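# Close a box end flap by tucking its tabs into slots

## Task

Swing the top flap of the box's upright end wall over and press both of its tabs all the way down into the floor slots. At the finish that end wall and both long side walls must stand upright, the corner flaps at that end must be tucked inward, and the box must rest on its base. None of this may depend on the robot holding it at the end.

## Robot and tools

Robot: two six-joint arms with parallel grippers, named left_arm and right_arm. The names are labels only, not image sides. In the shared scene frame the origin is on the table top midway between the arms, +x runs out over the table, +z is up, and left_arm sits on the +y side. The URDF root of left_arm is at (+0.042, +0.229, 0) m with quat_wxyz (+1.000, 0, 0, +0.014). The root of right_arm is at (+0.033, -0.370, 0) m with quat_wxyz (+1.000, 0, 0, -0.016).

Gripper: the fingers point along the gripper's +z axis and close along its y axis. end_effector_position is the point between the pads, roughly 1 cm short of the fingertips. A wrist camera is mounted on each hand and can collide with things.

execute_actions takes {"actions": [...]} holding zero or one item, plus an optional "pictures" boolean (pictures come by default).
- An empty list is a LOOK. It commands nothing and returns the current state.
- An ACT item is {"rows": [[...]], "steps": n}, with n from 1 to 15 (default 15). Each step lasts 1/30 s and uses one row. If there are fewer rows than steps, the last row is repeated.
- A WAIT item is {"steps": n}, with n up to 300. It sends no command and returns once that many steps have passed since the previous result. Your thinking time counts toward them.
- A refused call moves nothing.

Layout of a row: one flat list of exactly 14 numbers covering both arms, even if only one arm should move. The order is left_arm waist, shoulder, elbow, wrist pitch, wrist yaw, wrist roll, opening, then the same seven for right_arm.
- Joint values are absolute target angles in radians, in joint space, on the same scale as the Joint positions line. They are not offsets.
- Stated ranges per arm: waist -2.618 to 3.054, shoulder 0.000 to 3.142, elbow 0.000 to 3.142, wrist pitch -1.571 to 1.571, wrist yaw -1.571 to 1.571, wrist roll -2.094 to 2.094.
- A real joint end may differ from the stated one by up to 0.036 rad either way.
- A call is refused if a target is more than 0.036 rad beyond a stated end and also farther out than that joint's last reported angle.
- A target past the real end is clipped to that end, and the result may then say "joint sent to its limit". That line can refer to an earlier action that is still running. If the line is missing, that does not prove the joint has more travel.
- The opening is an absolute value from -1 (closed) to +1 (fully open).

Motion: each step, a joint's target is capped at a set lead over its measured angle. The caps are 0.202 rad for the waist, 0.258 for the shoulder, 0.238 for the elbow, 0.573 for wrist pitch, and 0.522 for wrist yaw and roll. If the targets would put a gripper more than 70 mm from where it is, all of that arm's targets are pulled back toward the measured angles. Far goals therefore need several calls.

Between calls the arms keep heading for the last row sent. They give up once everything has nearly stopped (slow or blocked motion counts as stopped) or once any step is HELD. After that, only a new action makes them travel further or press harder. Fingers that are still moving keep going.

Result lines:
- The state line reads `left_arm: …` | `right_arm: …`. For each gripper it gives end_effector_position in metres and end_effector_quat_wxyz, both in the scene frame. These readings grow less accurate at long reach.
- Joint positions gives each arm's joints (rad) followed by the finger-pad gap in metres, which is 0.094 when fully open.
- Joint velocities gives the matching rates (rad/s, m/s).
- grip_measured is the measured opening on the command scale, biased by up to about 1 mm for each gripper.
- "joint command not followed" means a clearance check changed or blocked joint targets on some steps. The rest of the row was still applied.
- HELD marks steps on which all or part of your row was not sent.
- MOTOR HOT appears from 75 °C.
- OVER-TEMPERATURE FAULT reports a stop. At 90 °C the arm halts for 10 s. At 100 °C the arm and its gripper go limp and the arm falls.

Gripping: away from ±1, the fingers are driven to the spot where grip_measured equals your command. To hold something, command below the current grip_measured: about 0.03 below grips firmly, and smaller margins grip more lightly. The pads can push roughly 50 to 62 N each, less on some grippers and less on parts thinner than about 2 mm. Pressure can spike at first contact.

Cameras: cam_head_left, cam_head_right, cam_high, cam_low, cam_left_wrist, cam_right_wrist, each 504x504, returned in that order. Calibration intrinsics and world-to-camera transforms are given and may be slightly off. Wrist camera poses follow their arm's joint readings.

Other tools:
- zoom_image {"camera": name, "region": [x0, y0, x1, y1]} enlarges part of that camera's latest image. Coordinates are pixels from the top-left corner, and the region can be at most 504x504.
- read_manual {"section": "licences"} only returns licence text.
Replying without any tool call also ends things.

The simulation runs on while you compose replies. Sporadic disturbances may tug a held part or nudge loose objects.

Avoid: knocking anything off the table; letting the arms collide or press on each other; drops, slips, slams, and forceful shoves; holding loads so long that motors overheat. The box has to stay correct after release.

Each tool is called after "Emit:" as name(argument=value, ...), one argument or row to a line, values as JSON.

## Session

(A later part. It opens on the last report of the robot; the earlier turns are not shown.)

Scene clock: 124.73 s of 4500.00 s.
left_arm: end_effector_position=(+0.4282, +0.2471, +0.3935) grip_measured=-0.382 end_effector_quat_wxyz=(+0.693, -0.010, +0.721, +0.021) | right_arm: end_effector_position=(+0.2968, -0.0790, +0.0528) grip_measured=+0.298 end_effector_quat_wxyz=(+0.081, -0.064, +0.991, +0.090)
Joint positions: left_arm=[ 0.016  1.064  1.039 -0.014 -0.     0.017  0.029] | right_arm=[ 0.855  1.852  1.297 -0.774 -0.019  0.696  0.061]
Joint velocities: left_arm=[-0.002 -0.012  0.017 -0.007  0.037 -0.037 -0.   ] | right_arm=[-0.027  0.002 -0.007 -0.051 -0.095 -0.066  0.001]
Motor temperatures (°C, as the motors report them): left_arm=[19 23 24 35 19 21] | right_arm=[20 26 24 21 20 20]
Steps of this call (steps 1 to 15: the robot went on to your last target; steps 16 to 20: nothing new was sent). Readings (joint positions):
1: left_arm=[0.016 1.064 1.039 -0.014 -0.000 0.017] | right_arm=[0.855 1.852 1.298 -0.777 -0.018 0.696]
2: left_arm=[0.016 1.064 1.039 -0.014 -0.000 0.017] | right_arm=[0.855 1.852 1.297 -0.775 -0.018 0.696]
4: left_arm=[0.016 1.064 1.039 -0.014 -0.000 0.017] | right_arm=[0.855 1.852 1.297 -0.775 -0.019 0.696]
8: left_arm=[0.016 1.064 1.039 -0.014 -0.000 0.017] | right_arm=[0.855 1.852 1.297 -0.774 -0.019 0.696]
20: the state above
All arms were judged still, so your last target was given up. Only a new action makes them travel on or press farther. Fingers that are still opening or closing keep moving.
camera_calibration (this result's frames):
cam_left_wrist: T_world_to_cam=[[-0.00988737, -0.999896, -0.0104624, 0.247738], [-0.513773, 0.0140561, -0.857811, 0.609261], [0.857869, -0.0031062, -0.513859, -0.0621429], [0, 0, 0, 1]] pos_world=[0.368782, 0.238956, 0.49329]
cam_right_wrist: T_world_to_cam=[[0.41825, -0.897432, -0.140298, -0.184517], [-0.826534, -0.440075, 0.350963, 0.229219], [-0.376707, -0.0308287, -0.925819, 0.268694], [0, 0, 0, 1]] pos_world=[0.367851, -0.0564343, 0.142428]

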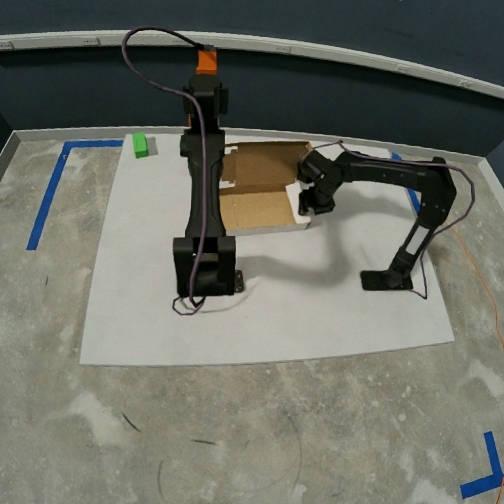

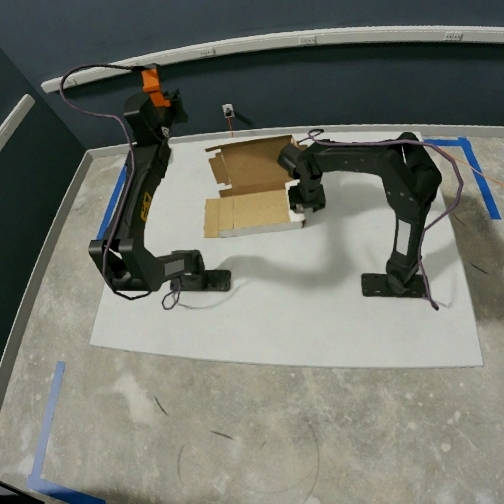

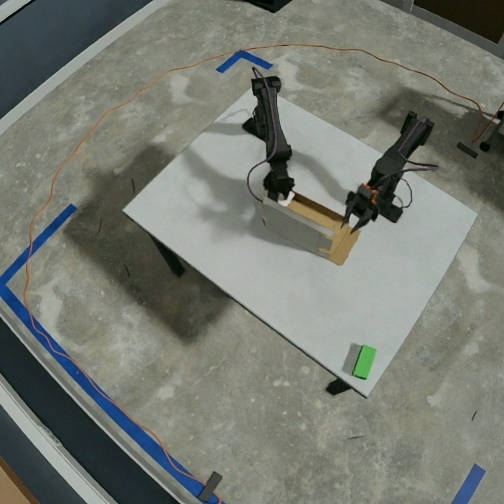

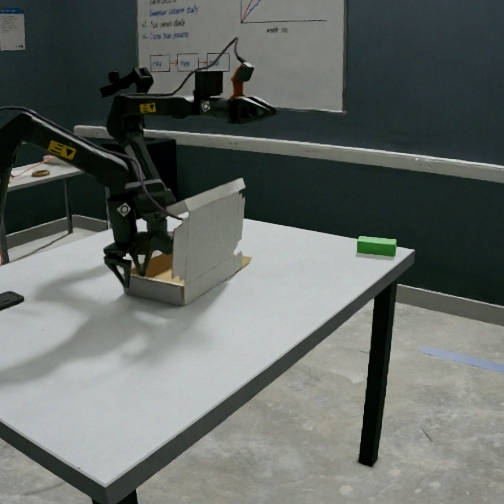

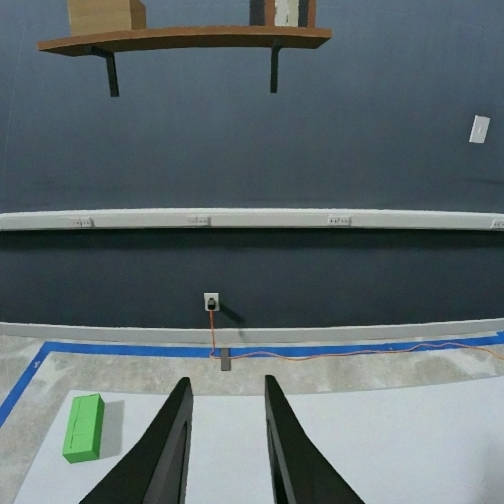

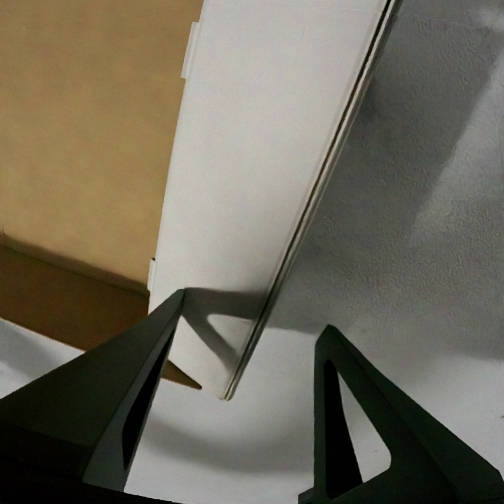

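Progress; push further down.

Emit:
execute_actions(
  actions=[
    {"rows":[[0.016,1.064,1.039,-0.016,0,0.017,-0.38,0.86,1.90,1.25,-0.75,0,0.70,0.3],[0.016,1.064,1.039,-0.016,0,0.017,-0.38,0.86,1.90,1.25,-0.75,0,0.70,0.3],[0.016,1.064,1.039,-0.016,0,0.017,-0.38,0.86,1.90,1.25,-0.75,0,0.70,0.3],[0.016,1.064,1.039,-0.016,0,0.017,-0.38,0.86,1.90,1.25,-0.75,0,0.70,0.3],[0.016,1.064,1.039,-0.016,0,0.017,-0.38,0.86,1.92,1.225,-0.72,0,0.70,0.3]]},
  ],
  pictures=false,
)

Emit:
execute_actions(
  actions=[
    {"steps":20},
  ],
)

Emit:
zoom_image(
  camera="cam_head_left",
  region=[210, 120, 380, 250],
)

Scene clock: 134.67 s of 4500.00 s.
left_arm: end_effector_position=(+0.4282, +0.2471, +0.3935) grip_measured=-0.382 end_effector_quat_wxyz=(+0.693, -0.010, +0.721, +0.021) | right_arm: end_effector_position=(+0.2891, -0.0878, +0.0141) grip_measured=+0.298 end_effector_quat_wxyz=(+0.057, -0.064, +0.994, +0.065)
Joint positions: left_arm=[ 0.016  1.064  1.039 -0.014 -0.     0.017  0.029] | right_arm=[ 0.856  1.92   1.238 -0.717 -0.016  0.697  0.061]
Joint velocities: left_arm=[ 0.007 -0.022  0.002  0.022  0.007  0.007 -0.   ] | right_arm=[ 0.002  0.051 -0.032  0.007 -0.051 -0.037  0.001]
Motor temperatures (°C, as the motors report them): left_arm=[19 23 24 36 19 21] | right_arm=[20 25 23 21 20 20]
Steps of this call (steps 1 to 90: nothing new was sent; then 6.43 s passed at rest; steps 91 to 105: all 15 steps of this action). Readings (joint positions):
91: left_arm=[0.016 1.064 1.039 -0.014 -0.000 0.017] | right_arm=[0.855 1.853 1.295 -0.772 -0.019 0.696]
92: left_arm=[0.016 1.064 1.039 -0.014 -0.000 0.017] | right_arm=[0.855 1.853 1.292 -0.769 -0.020 0.696]
94: left_arm=[0.016 1.064 1.039 -0.014 -0.000 0.017] | right_arm=[0.855 1.855 1.289 -0.762 -0.021 0.696]
98: left_arm=[0.016 1.064 1.039 -0.014 -0.000 0.017] | right_arm=[0.856 1.876 1.268 -0.727 -0.023 0.697]
105: the state above

Scene clock: 135.33 s of 4500.00 s.
left_arm: end_effector_position=(+0.4282, +0.2471, +0.3935) grip_measured=-0.382 end_effector_quat_wxyz=(+0.693, -0.010, +0.721, +0.021) | right_arm: end_effector_position=(+0.2895, -0.0882, +0.0140) grip_measured=+0.298 end_effector_quat_wxyz=(+0.058, -0.064, +0.994, +0.064)
Joint positions: left_arm=[ 0.016  1.064  1.039 -0.014 -0.     0.017  0.029] | right_arm=[ 0.856  1.92   1.238 -0.717 -0.013  0.697  0.061]
Joint velocities: left_arm=[-0.022 -0.012  0.012  0.037 -0.037 -0.007 -0.   ] | right_arm=[ 0.007  0.007  0.002 -0.022 -0.007 -0.022 -0.001]
Motor temperatures (°C, as the motors report them): left_arm=[19 23 24 36 19 21] | right_arm=[20 25 23 21 20 20]
Steps of this call (steps 1 to 15: the robot went on to your last target; steps 16 to 20: nothing new was sent). Readings (joint positions):
1: left_arm=[0.016 1.064 1.039 -0.014 -0.000 0.017] | right_arm=[0.856 1.920 1.238 -0.717 -0.015 0.697]
2: left_arm=[0.016 1.064 1.039 -0.014 -0.000 0.017] | right_arm=[0.856 1.920 1.238 -0.717 -0.014 0.697]
4: left_arm=[0.016 1.064 1.039 -0.014 -0.000 0.017] | right_arm=[0.856 1.920 1.238 -0.717 -0.013 0.697]
8: left_arm=[0.016 1.064 1.039 -0.014 -0.000 0.017] | right_arm=[0.856 1.920 1.238 -0.717 -0.013 0.697]
20: the state above
All arms were judged still, so your last target was given up. Only a new action makes them travel on or press farther. Fingers that are still opening or closing keep moving.
camera_calibration (this result's frames):
cam_left_wrist: T_world_to_cam=[[-0.00988737, -0.999896, -0.0104624, 0.247738], [-0.513773, 0.0140561, -0.857811, 0.609261], [0.857869, -0.0031062, -0.513859, -0.0621429], [0, 0, 0, 1]] pos_world=[0.368782, 0.238956, 0.49329]
cam_right_wrist: T_world_to_cam=[[0.412051, -0.904746, -0.107925, -0.194453], [-0.810531, -0.418073, 0.410189, 0.22921], [-0.416238, -0.0815421, -0.905592, 0.236374], [0, 0, 0, 1]] pos_world=[0.364294, -0.0608293, 0.0990522]

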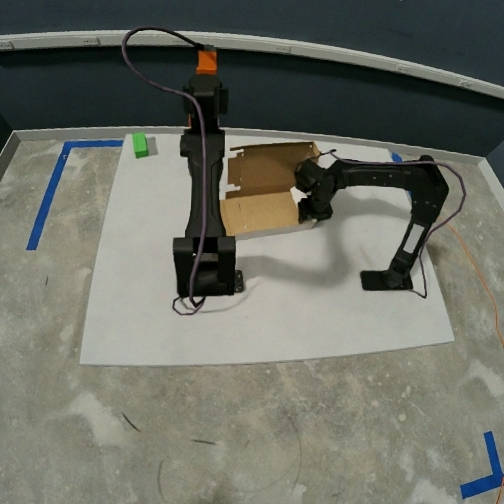

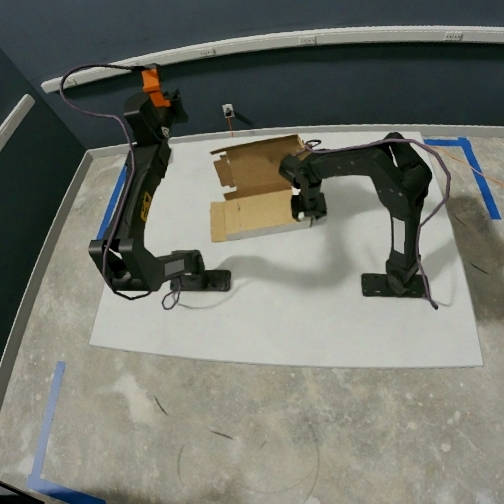

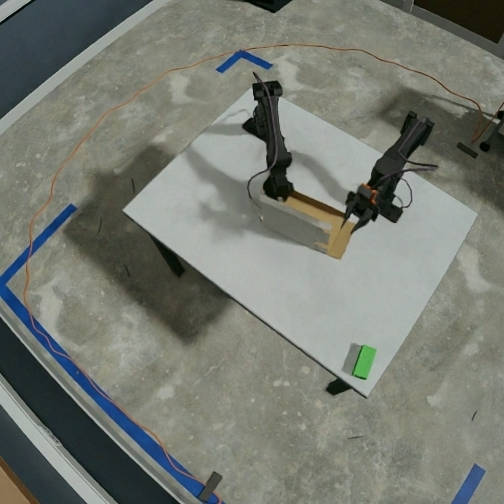

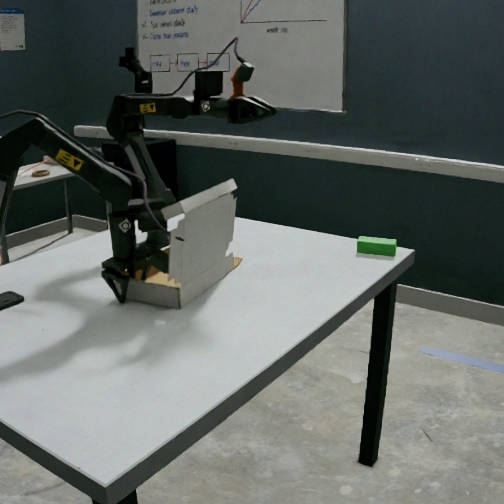

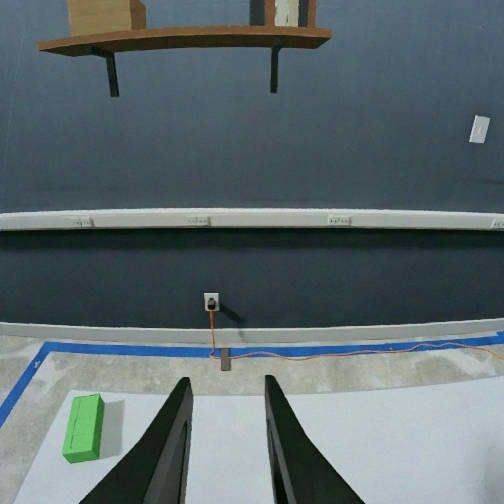

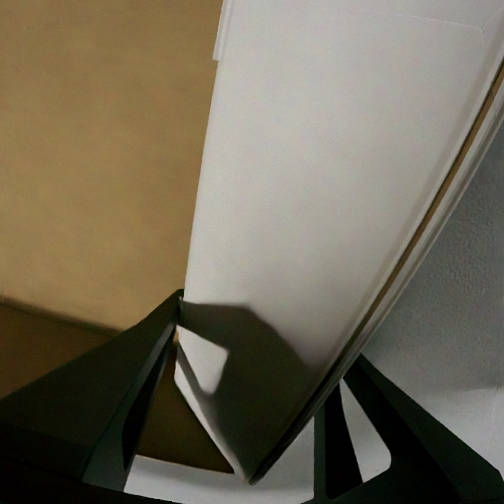

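Region (210, 120, 380, 250) of cam_head_left's 504x504 image, scaled by 2.965, with more detail than that image has; it fills the top 385 rows of this view, and the rest is white.

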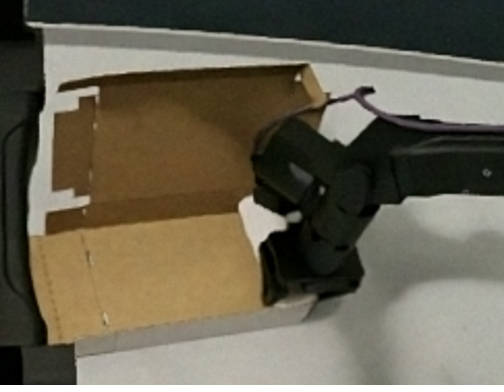

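Now lift slightly and close.

Emit:
execute_actions(
  actions=[
    {"rows":[[0.016,1.064,1.039,-0.016,0,0.017,-0.38,0.86,1.90,1.26,-0.72,0,0.70,0.1],[0.016,1.064,1.039,-0.016,0,0.017,-0.38,0.86,1.90,1.26,-0.72,0,0.70,-0.1],[0.016,1.064,1.039,-0.016,0,0.017,-0.38,0.86,1.90,1.26,-0.72,0,0.70,-0.1],[0.016,1.064,1.039,-0.016,0,0.017,-0.38,0.86,1.90,1.26,-0.72,0,0.70,-0.3],[0.016,1.064,1.039,-0.016,0,0.017,-0.38,0.86,1.90,1.26,-0.72,0,0.70,-0.3],[0.016,1.064,1.039,-0.016,0,0.017,-0.38,0.86,1.90,1.26,-0.72,0,0.70,-0.5],[0.016,1.064,1.039,-0.016,0,0.017,-0.38,0.86,1.90,1.26,-0.72,0,0.70,-0.5],[0.016,1.064,1.039,-0.016,0,0.017,-0.38,0.86,1.90,1.26,-0.72,0,0.70,-0.7],[0.016,1.064,1.039,-0.016,0,0.017,-0.38,0.86,1.90,1.26,-0.72,0,0.70,-0.7],[0.016,1.064,1.039,-0.016,0,0.017,-0.38,0.86,1.90,1.26,-0.72,0,0.70,-0.9]]},
  ],
  pictures=false,
)

Emit:
execute_actions(
  actions=[
    {"steps":20},
  ],
)

Emit:
zoom_image(
  camera="cam_head_left",
  region=[210, 120, 380, 250],
)

Scene clock: 150.00 s of 4500.00 s.
left_arm: end_effector_position=(+0.4282, +0.2471, +0.3935) grip_measured=-0.382 end_effector_quat_wxyz=(+0.693, -0.010, +0.721, +0.021) | right_arm: end_effector_position=(+0.2899, -0.0890, +0.0143) grip_measured=-0.887 end_effector_quat_wxyz=(+0.059, -0.063, +0.994, +0.062)
Joint positions: left_arm=[ 0.016  1.064  1.039 -0.014 -0.     0.017  0.029] | right_arm=[ 0.856  1.919  1.238 -0.719 -0.008  0.698  0.005]
Joint velocities: left_arm=[-0.007 -0.002 -0.002  0.007 -0.007  0.066 -0.001] | right_arm=[-0.002  0.002 -0.002 -0.007  0.051 -0.037  0.   ]
Motor temperatures (°C, as the motors report them): left_arm=[19 23 24 37 19 21] | right_arm=[20 26 23 21 20 20]
Steps of this call (steps 1 to 90: nothing new was sent; then 11.17 s passed at rest; steps 91 to 105: all 15 steps of this action). Readings (joint positions):
91: left_arm=[0.016 1.064 1.039 -0.014 -0.000 0.017] | right_arm=[0.856 1.920 1.238 -0.717 -0.013 0.697]
92: left_arm=[0.016 1.064 1.039 -0.014 -0.000 0.017] | right_arm=[0.856 1.920 1.238 -0.717 -0.012 0.697]
94: left_arm=[0.016 1.064 1.039 -0.014 -0.000 0.017] | right_arm=[0.856 1.920 1.238 -0.718 -0.011 0.697]
98: left_arm=[0.016 1.064 1.039 -0.014 -0.000 0.017] | right_arm=[0.856 1.920 1.238 -0.717 -0.011 0.697]
105: the state above

Scene clock: 150.67 s of 4500.00 s.
left_arm: end_effector_position=(+0.4282, +0.2471, +0.3935) grip_measured=-0.382 end_effector_quat_wxyz=(+0.693, -0.010, +0.721, +0.021) | right_arm: end_effector_position=(+0.2899, -0.0890, +0.0143) grip_measured=-0.887 end_effector_quat_wxyz=(+0.059, -0.063, +0.994, +0.062)
Joint positions: left_arm=[ 0.016  1.064  1.039 -0.014 -0.     0.017  0.029] | right_arm=[ 0.856  1.919  1.238 -0.719 -0.008  0.698  0.005]
Joint velocities: left_arm=[ 0.012 -0.007  0.022 -0.037  0.081  0.037  0.001] | right_arm=[ 0.017 -0.017 -0.002  0.007 -0.007 -0.022 -0.   ]
Motor temperatures (°C, as the motors report them): left_arm=[19 23 24 37 19 21] | right_arm=[20 26 23 20 20 20]
Steps of this call (steps 1 to 15: the robot went on to your last target; steps 16 to 20: nothing new was sent). Readings (joint positions):
1: left_arm=[0.016 1.064 1.039 -0.014 -0.000 0.017] | right_arm=[0.856 1.919 1.238 -0.719 -0.008 0.698]
2: left_arm=[0.016 1.064 1.039 -0.014 -0.000 0.017] | right_arm=[0.856 1.919 1.238 -0.719 -0.008 0.698]
4: left_arm=[0.016 1.064 1.039 -0.014 -0.000 0.017] | right_arm=[0.856 1.919 1.238 -0.719 -0.008 0.698]
8: left_arm=[0.016 1.064 1.039 -0.014 -0.000 0.017] | right_arm=[0.856 1.919 1.238 -0.719 -0.008 0.698]
20: the state above
All arms were judged still, so your last target was given up. Only a new action makes them travel on or press farther. Fingers that are still opening or closing keep moving.
camera_calibration (this result's frames):
cam_left_wrist: T_world_to_cam=[[-0.00988737, -0.999896, -0.0104624, 0.247738], [-0.513773, 0.0140561, -0.857811, 0.609261], [0.857869, -0.0031062, -0.513859, -0.0621429], [0, 0, 0, 1]] pos_world=[0.368782, 0.238956, 0.49329]
cam_right_wrist: T_world_to_cam=[[0.410286, -0.906022, -0.103876, -0.194921], [-0.812649, -0.414917, 0.4092, 0.230017], [-0.413844, -0.0834745, -0.906513, 0.235946], [0, 0, 0, 1]] pos_world=[0.364542, -0.061469, 0.0995179]

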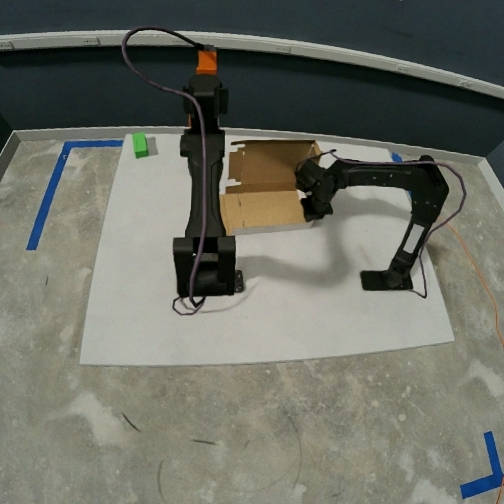

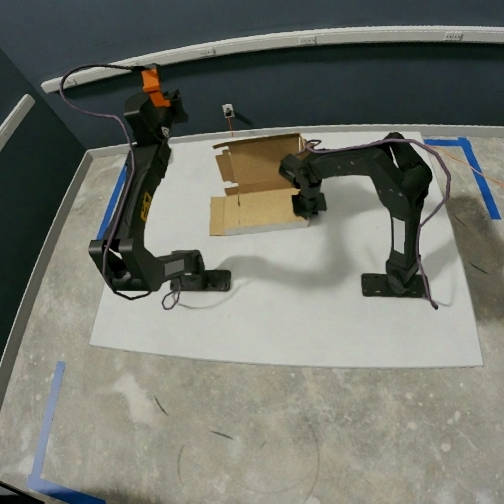

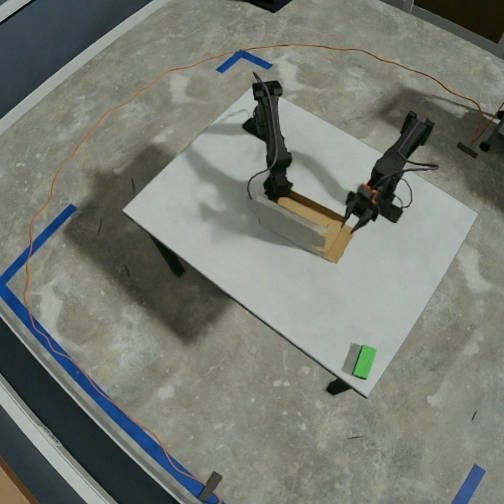

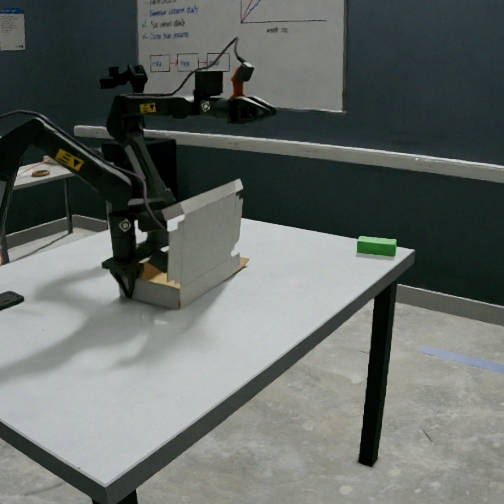

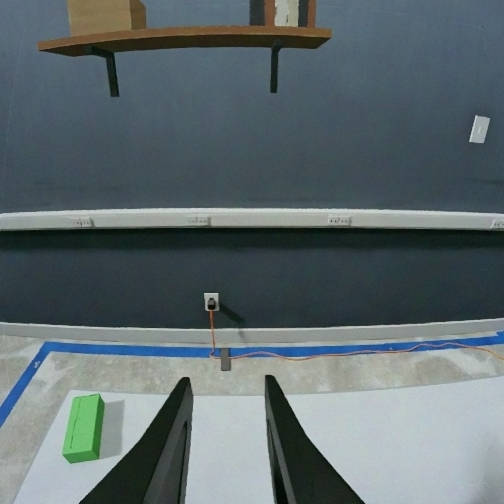

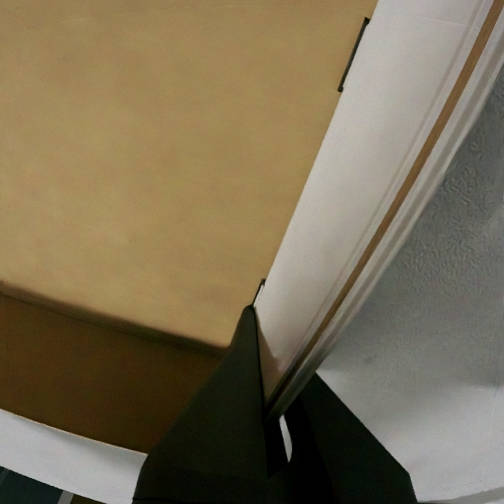

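Region (210, 120, 380, 250) of cam_head_left's 504x504 image, scaled by 2.965, with more detail than that image has; it fills the top 385 rows of this view, and the rest is white.

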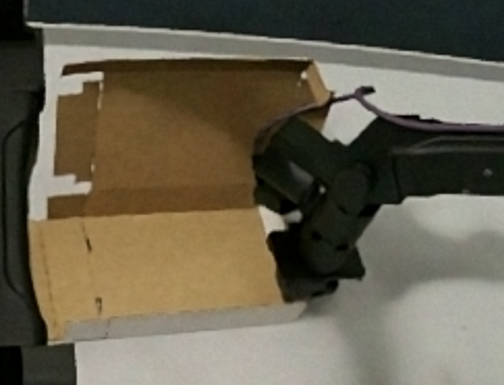

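Tabs look seated. Release and lift.

Emit:
execute_actions(
  actions=[
    {"rows":[[0.016,1.064,1.039,-0.016,0,0.017,-0.38,0.856,1.92,1.238,-0.72,0,0.70,-0.5],[0.016,1.064,1.039,-0.016,0,0.017,-0.38,0.856,1.92,1.238,-0.72,0,0.70,-0.5],[0.016,1.064,1.039,-0.016,0,0.017,-0.38,0.856,1.92,1.238,-0.72,0,0.70,-0.5],[0.016,1.064,1.039,-0.016,0,0.017,-0.38,0.856,1.92,1.238,-0.72,0,0.70,-0.5],[0.016,1.064,1.039,-0.016,0,0.017,-0.38,0.856,1.92,1.238,-0.72,0,0.70,-0.5],[0.016,1.064,1.039,-0.016,0,0.017,-0.38,0.856,1.88,1.30,-0.79,0,0.70,-0.5],[0.016,1.064,1.039,-0.016,0,0.017,-0.38,0.856,1.88,1.30,-0.79,0,0.70,-0.5],[0.016,1.064,1.039,-0.016,0,0.017,-0.38,0.856,1.85,1.36,-0.88,0,0.70,-0.5],[0.016,1.064,1.039,-0.016,0,0.017,-0.38,0.856,1.85,1.36,-0.88,0,0.70,-0.5],[0.016,1.064,1.039,-0.016,0,0.017,-0.38,0.856,1.82,1.42,-0.97,0,0.70,-0.5],[0.016,1.064,1.039,-0.016,0,0.017,-0.38,0.856,1.82,1.42,-0.97,0,0.70,-0.5],[0.016,1.064,1.039,-0.016,0,0.017,-0.38,0.856,1.78,1.47,-1.07,0,0.70,-0.5]]},
  ],
  pictures=false,
)

Emit:
execute_actions(
  actions=[
    {"rows":[[0.016,1.064,1.039,-0.016,0,0.017,-0.38,0.856,1.78,1.47,-1.07,0,0.70,-0.5],[0.016,1.064,1.039,-0.016,0,0.017,-0.38,0.856,1.78,1.47,-1.07,0,0.70,-0.5],[0.016,1.064,1.039,-0.016,0,0.017,-0.38,0.856,1.78,1.47,-1.07,0,0.70,-0.5],[0.016,1.064,1.039,-0.016,0,0.017,-0.38,0.856,1.78,1.47,-1.07,0,0.70,-0.5],[0.016,1.064,1.039,-0.016,0,0.017,-0.38,0.5,1.7,1.47,-1.07,0,0.70,-0.5]]},
  ],
  pictures=false,
)

Emit:
execute_actions(
  actions=[
    {"steps":25},
  ],
)

Emit:
zoom_image(
  camera="cam_head_left",
  region=[210, 120, 380, 250],
)

Emit:
zoom_image(
  camera="cam_low",
  region=[70, 170, 270, 340],
)

Scene clock: 175.47 s of 4500.00 s.
left_arm: end_effector_position=(+0.4282, +0.2471, +0.3935) grip_measured=-0.382 end_effector_quat_wxyz=(+0.693, -0.010, +0.721, +0.021) | right_arm: end_effector_position=(+0.2955, -0.0830, +0.0956) grip_measured=-0.502 end_effector_quat_wxyz=(+0.077, -0.063, +0.992, +0.079)
Joint positions: left_arm=[ 0.016  1.064  1.039 -0.014 -0.     0.017  0.029] | right_arm=[ 0.856  1.818  1.432 -0.964 -0.008  0.698  0.023]
Joint velocities: left_arm=[ 0.002 -0.002 -0.007  0.066 -0.081 -0.007  0.   ] | right_arm=[-0.027 -0.632  0.398 -0.505  0.037  0.007 -0.   ]
Motor temperatures (°C, as the motors report them): left_arm=[19 23 24 38 19 21] | right_arm=[20 28 24 20 20 20]
Steps of this call (steps 1 to 90: nothing new was sent; then 21.30 s passed at rest; steps 91 to 105: all 15 steps of this action). Readings (joint positions):
91: left_arm=[0.016 1.064 1.039 -0.014 -0.000 0.017] | right_arm=[0.856 1.919 1.238 -0.719 -0.008 0.698]
92: left_arm=[0.016 1.064 1.039 -0.014 -0.000 0.017] | right_arm=[0.856 1.919 1.238 -0.719 -0.008 0.698]
94: left_arm=[0.016 1.064 1.039 -0.014 -0.000 0.017] | right_arm=[0.856 1.919 1.238 -0.719 -0.008 0.698]
98: left_arm=[0.016 1.064 1.039 -0.014 -0.000 0.017] | right_arm=[0.856 1.917 1.263 -0.765 -0.008 0.698]
105: the state above

Scene clock: 175.97 s of 4500.00 s.
left_arm: end_effector_position=(+0.4282, +0.2471, +0.3935) grip_measured=-0.382 end_effector_quat_wxyz=(+0.693, -0.010, +0.721, +0.021) | right_arm: end_effector_position=(+0.3707, -0.2106, +0.1290) grip_measured=-0.502 end_effector_quat_wxyz=(+0.104, +0.127, +0.984, +0.062)
Joint positions: left_arm=[ 0.016  1.064  1.039 -0.014 -0.     0.017  0.029] | right_arm=[ 0.474  1.729  1.453 -1.053  0.008  0.698  0.023]
Joint velocities: left_arm=[-0.017 -0.012  0.007 -0.037  0.007 -0.066 -0.001] | right_arm=[ 0.188 -0.027  0.012 -0.11  -0.007 -0.051  0.   ]
Motor temperatures (°C, as the motors report them): left_arm=[19 23 24 38 19 21] | right_arm=[20 28 24 20 20 20]
Steps of this call (steps 1 to 15: all 15 steps of this action). Readings (joint positions):
1: left_arm=[0.016 1.064 1.039 -0.014 -0.000 0.017] | right_arm=[0.856 1.799 1.444 -0.980 -0.008 0.698]
2: left_arm=[0.016 1.064 1.039 -0.014 -0.000 0.017] | right_arm=[0.856 1.786 1.450 -0.994 -0.008 0.698]
4: left_arm=[0.016 1.064 1.039 -0.014 -0.000 0.017] | right_arm=[0.856 1.777 1.453 -1.016 -0.008 0.698]
8: left_arm=[0.016 1.064 1.039 -0.014 -0.000 0.017] | right_arm=[0.693 1.762 1.453 -1.037 -0.025 0.698]
15: the state above

Scene clock: 176.80 s of 4500.00 s.
left_arm: end_effector_position=(+0.4282, +0.2471, +0.3935) grip_measured=-0.382 end_effector_quat_wxyz=(+0.693, -0.010, +0.721, +0.021) | right_arm: end_effector_position=(+0.3642, -0.2030, +0.1288) grip_measured=-0.502 end_effector_quat_wxyz=(+0.098, +0.116, +0.986, +0.063)
Joint positions: left_arm=[ 0.016  1.064  1.039 -0.014 -0.     0.017  0.029] | right_arm=[ 0.497  1.728  1.453 -1.063  0.003  0.698  0.023]
Joint velocities: left_arm=[-0.007 -0.002  0.022  0.022  0.066 -0.11   0.   ] | right_arm=[-0.002 -0.007 -0.012 -0.051  0.066 -0.037  0.   ]
Motor temperatures (°C, as the motors report them): left_arm=[19 23 24 38 19 21] | right_arm=[20 28 24 20 20 20]
Steps of this call (steps 1 to 25: the robot went on to your last target). Readings (joint positions):
1: left_arm=[0.016 1.064 1.039 -0.014 -0.000 0.017] | right_arm=[0.481 1.728 1.453 -1.055 0.007 0.698]
2: left_arm=[0.016 1.064 1.039 -0.014 -0.000 0.017] | right_arm=[0.488 1.728 1.453 -1.057 0.006 0.698]
4: left_arm=[0.016 1.064 1.039 -0.014 -0.000 0.017] | right_arm=[0.496 1.728 1.453 -1.060 0.003 0.698]
8: left_arm=[0.016 1.064 1.039 -0.014 -0.000 0.017] | right_arm=[0.497 1.728 1.453 -1.062 0.003 0.698]
25: the state above
camera_calibration (this result's frames):
cam_left_wrist: T_world_to_cam=[[-0.00988737, -0.999896, -0.0104624, 0.247738], [-0.513773, 0.0140561, -0.857811, 0.609261], [0.857869, -0.0031062, -0.513859, -0.0621429], [0, 0, 0, 1]] pos_world=[0.368782, 0.238956, 0.49329]
cam_right_wrist: T_world_to_cam=[[0.0703726, -0.990506, -0.118092, -0.208317], [-0.929648, -0.108046, 0.35225, 0.30854], [-0.361665, 0.0849956, -0.928426, 0.378996], [0, 0, 0, 1]] pos_world=[0.438563, -0.205216, 0.218585]

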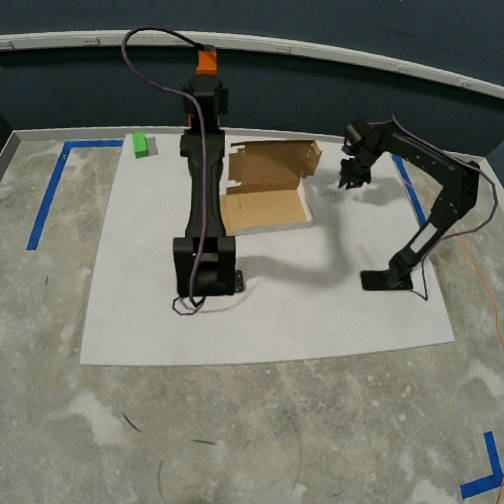

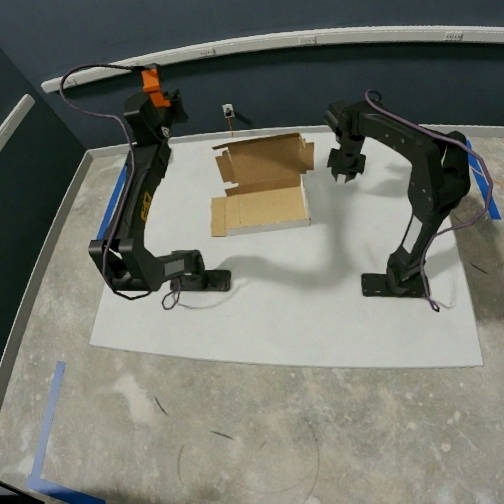

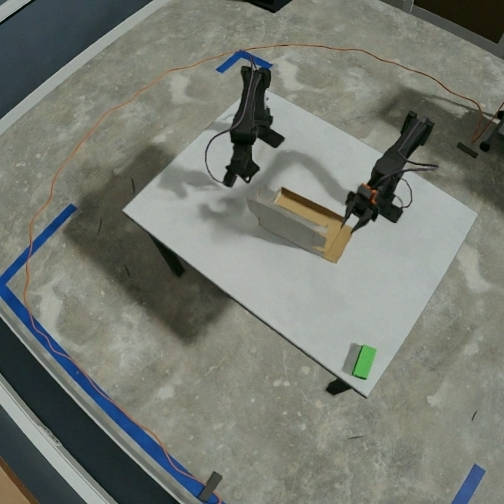

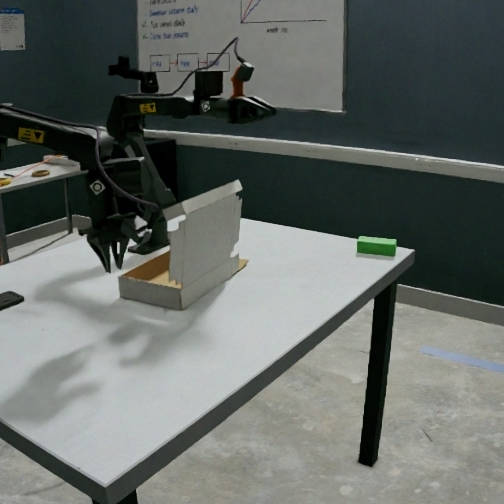

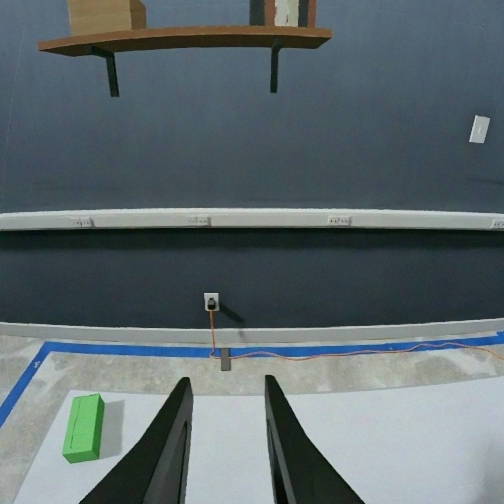

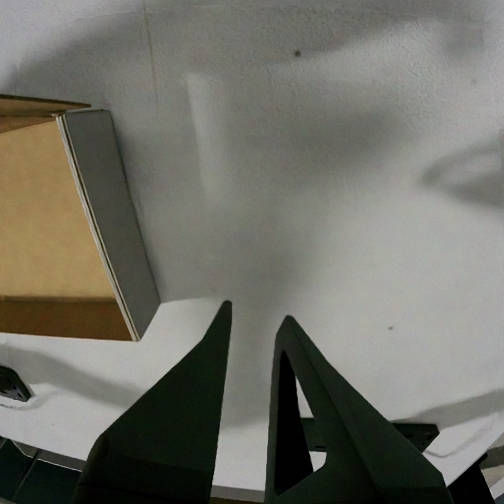

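Region (210, 120, 380, 250) of cam_head_left's 504x504 image, scaled by 2.965, with more detail than that image has; it fills the top 385 rows of this view, and the rest is white.

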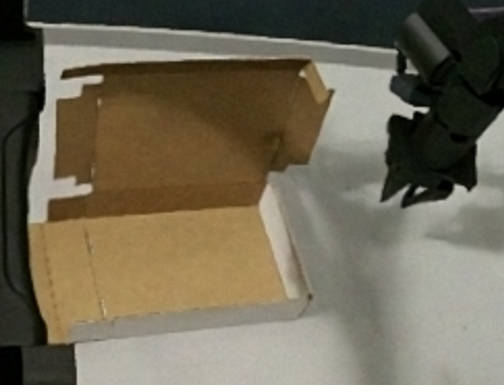

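Region (70, 170, 270, 340) of cam_low's 504x504 image, scaled by 2.520, with more detail than that image has; it fills the top 428 rows of this view, and the rest is white.

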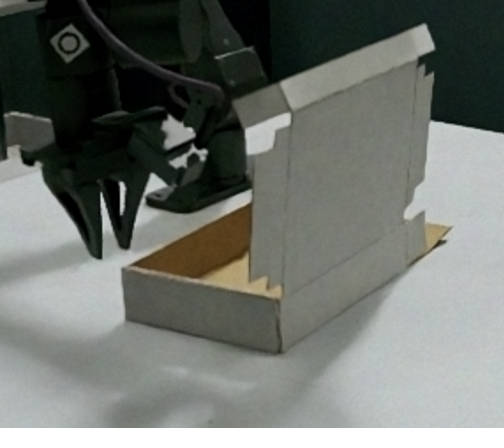

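Emit:
finished_scene(
  scene=1,
)

The scene is finished: the task was done.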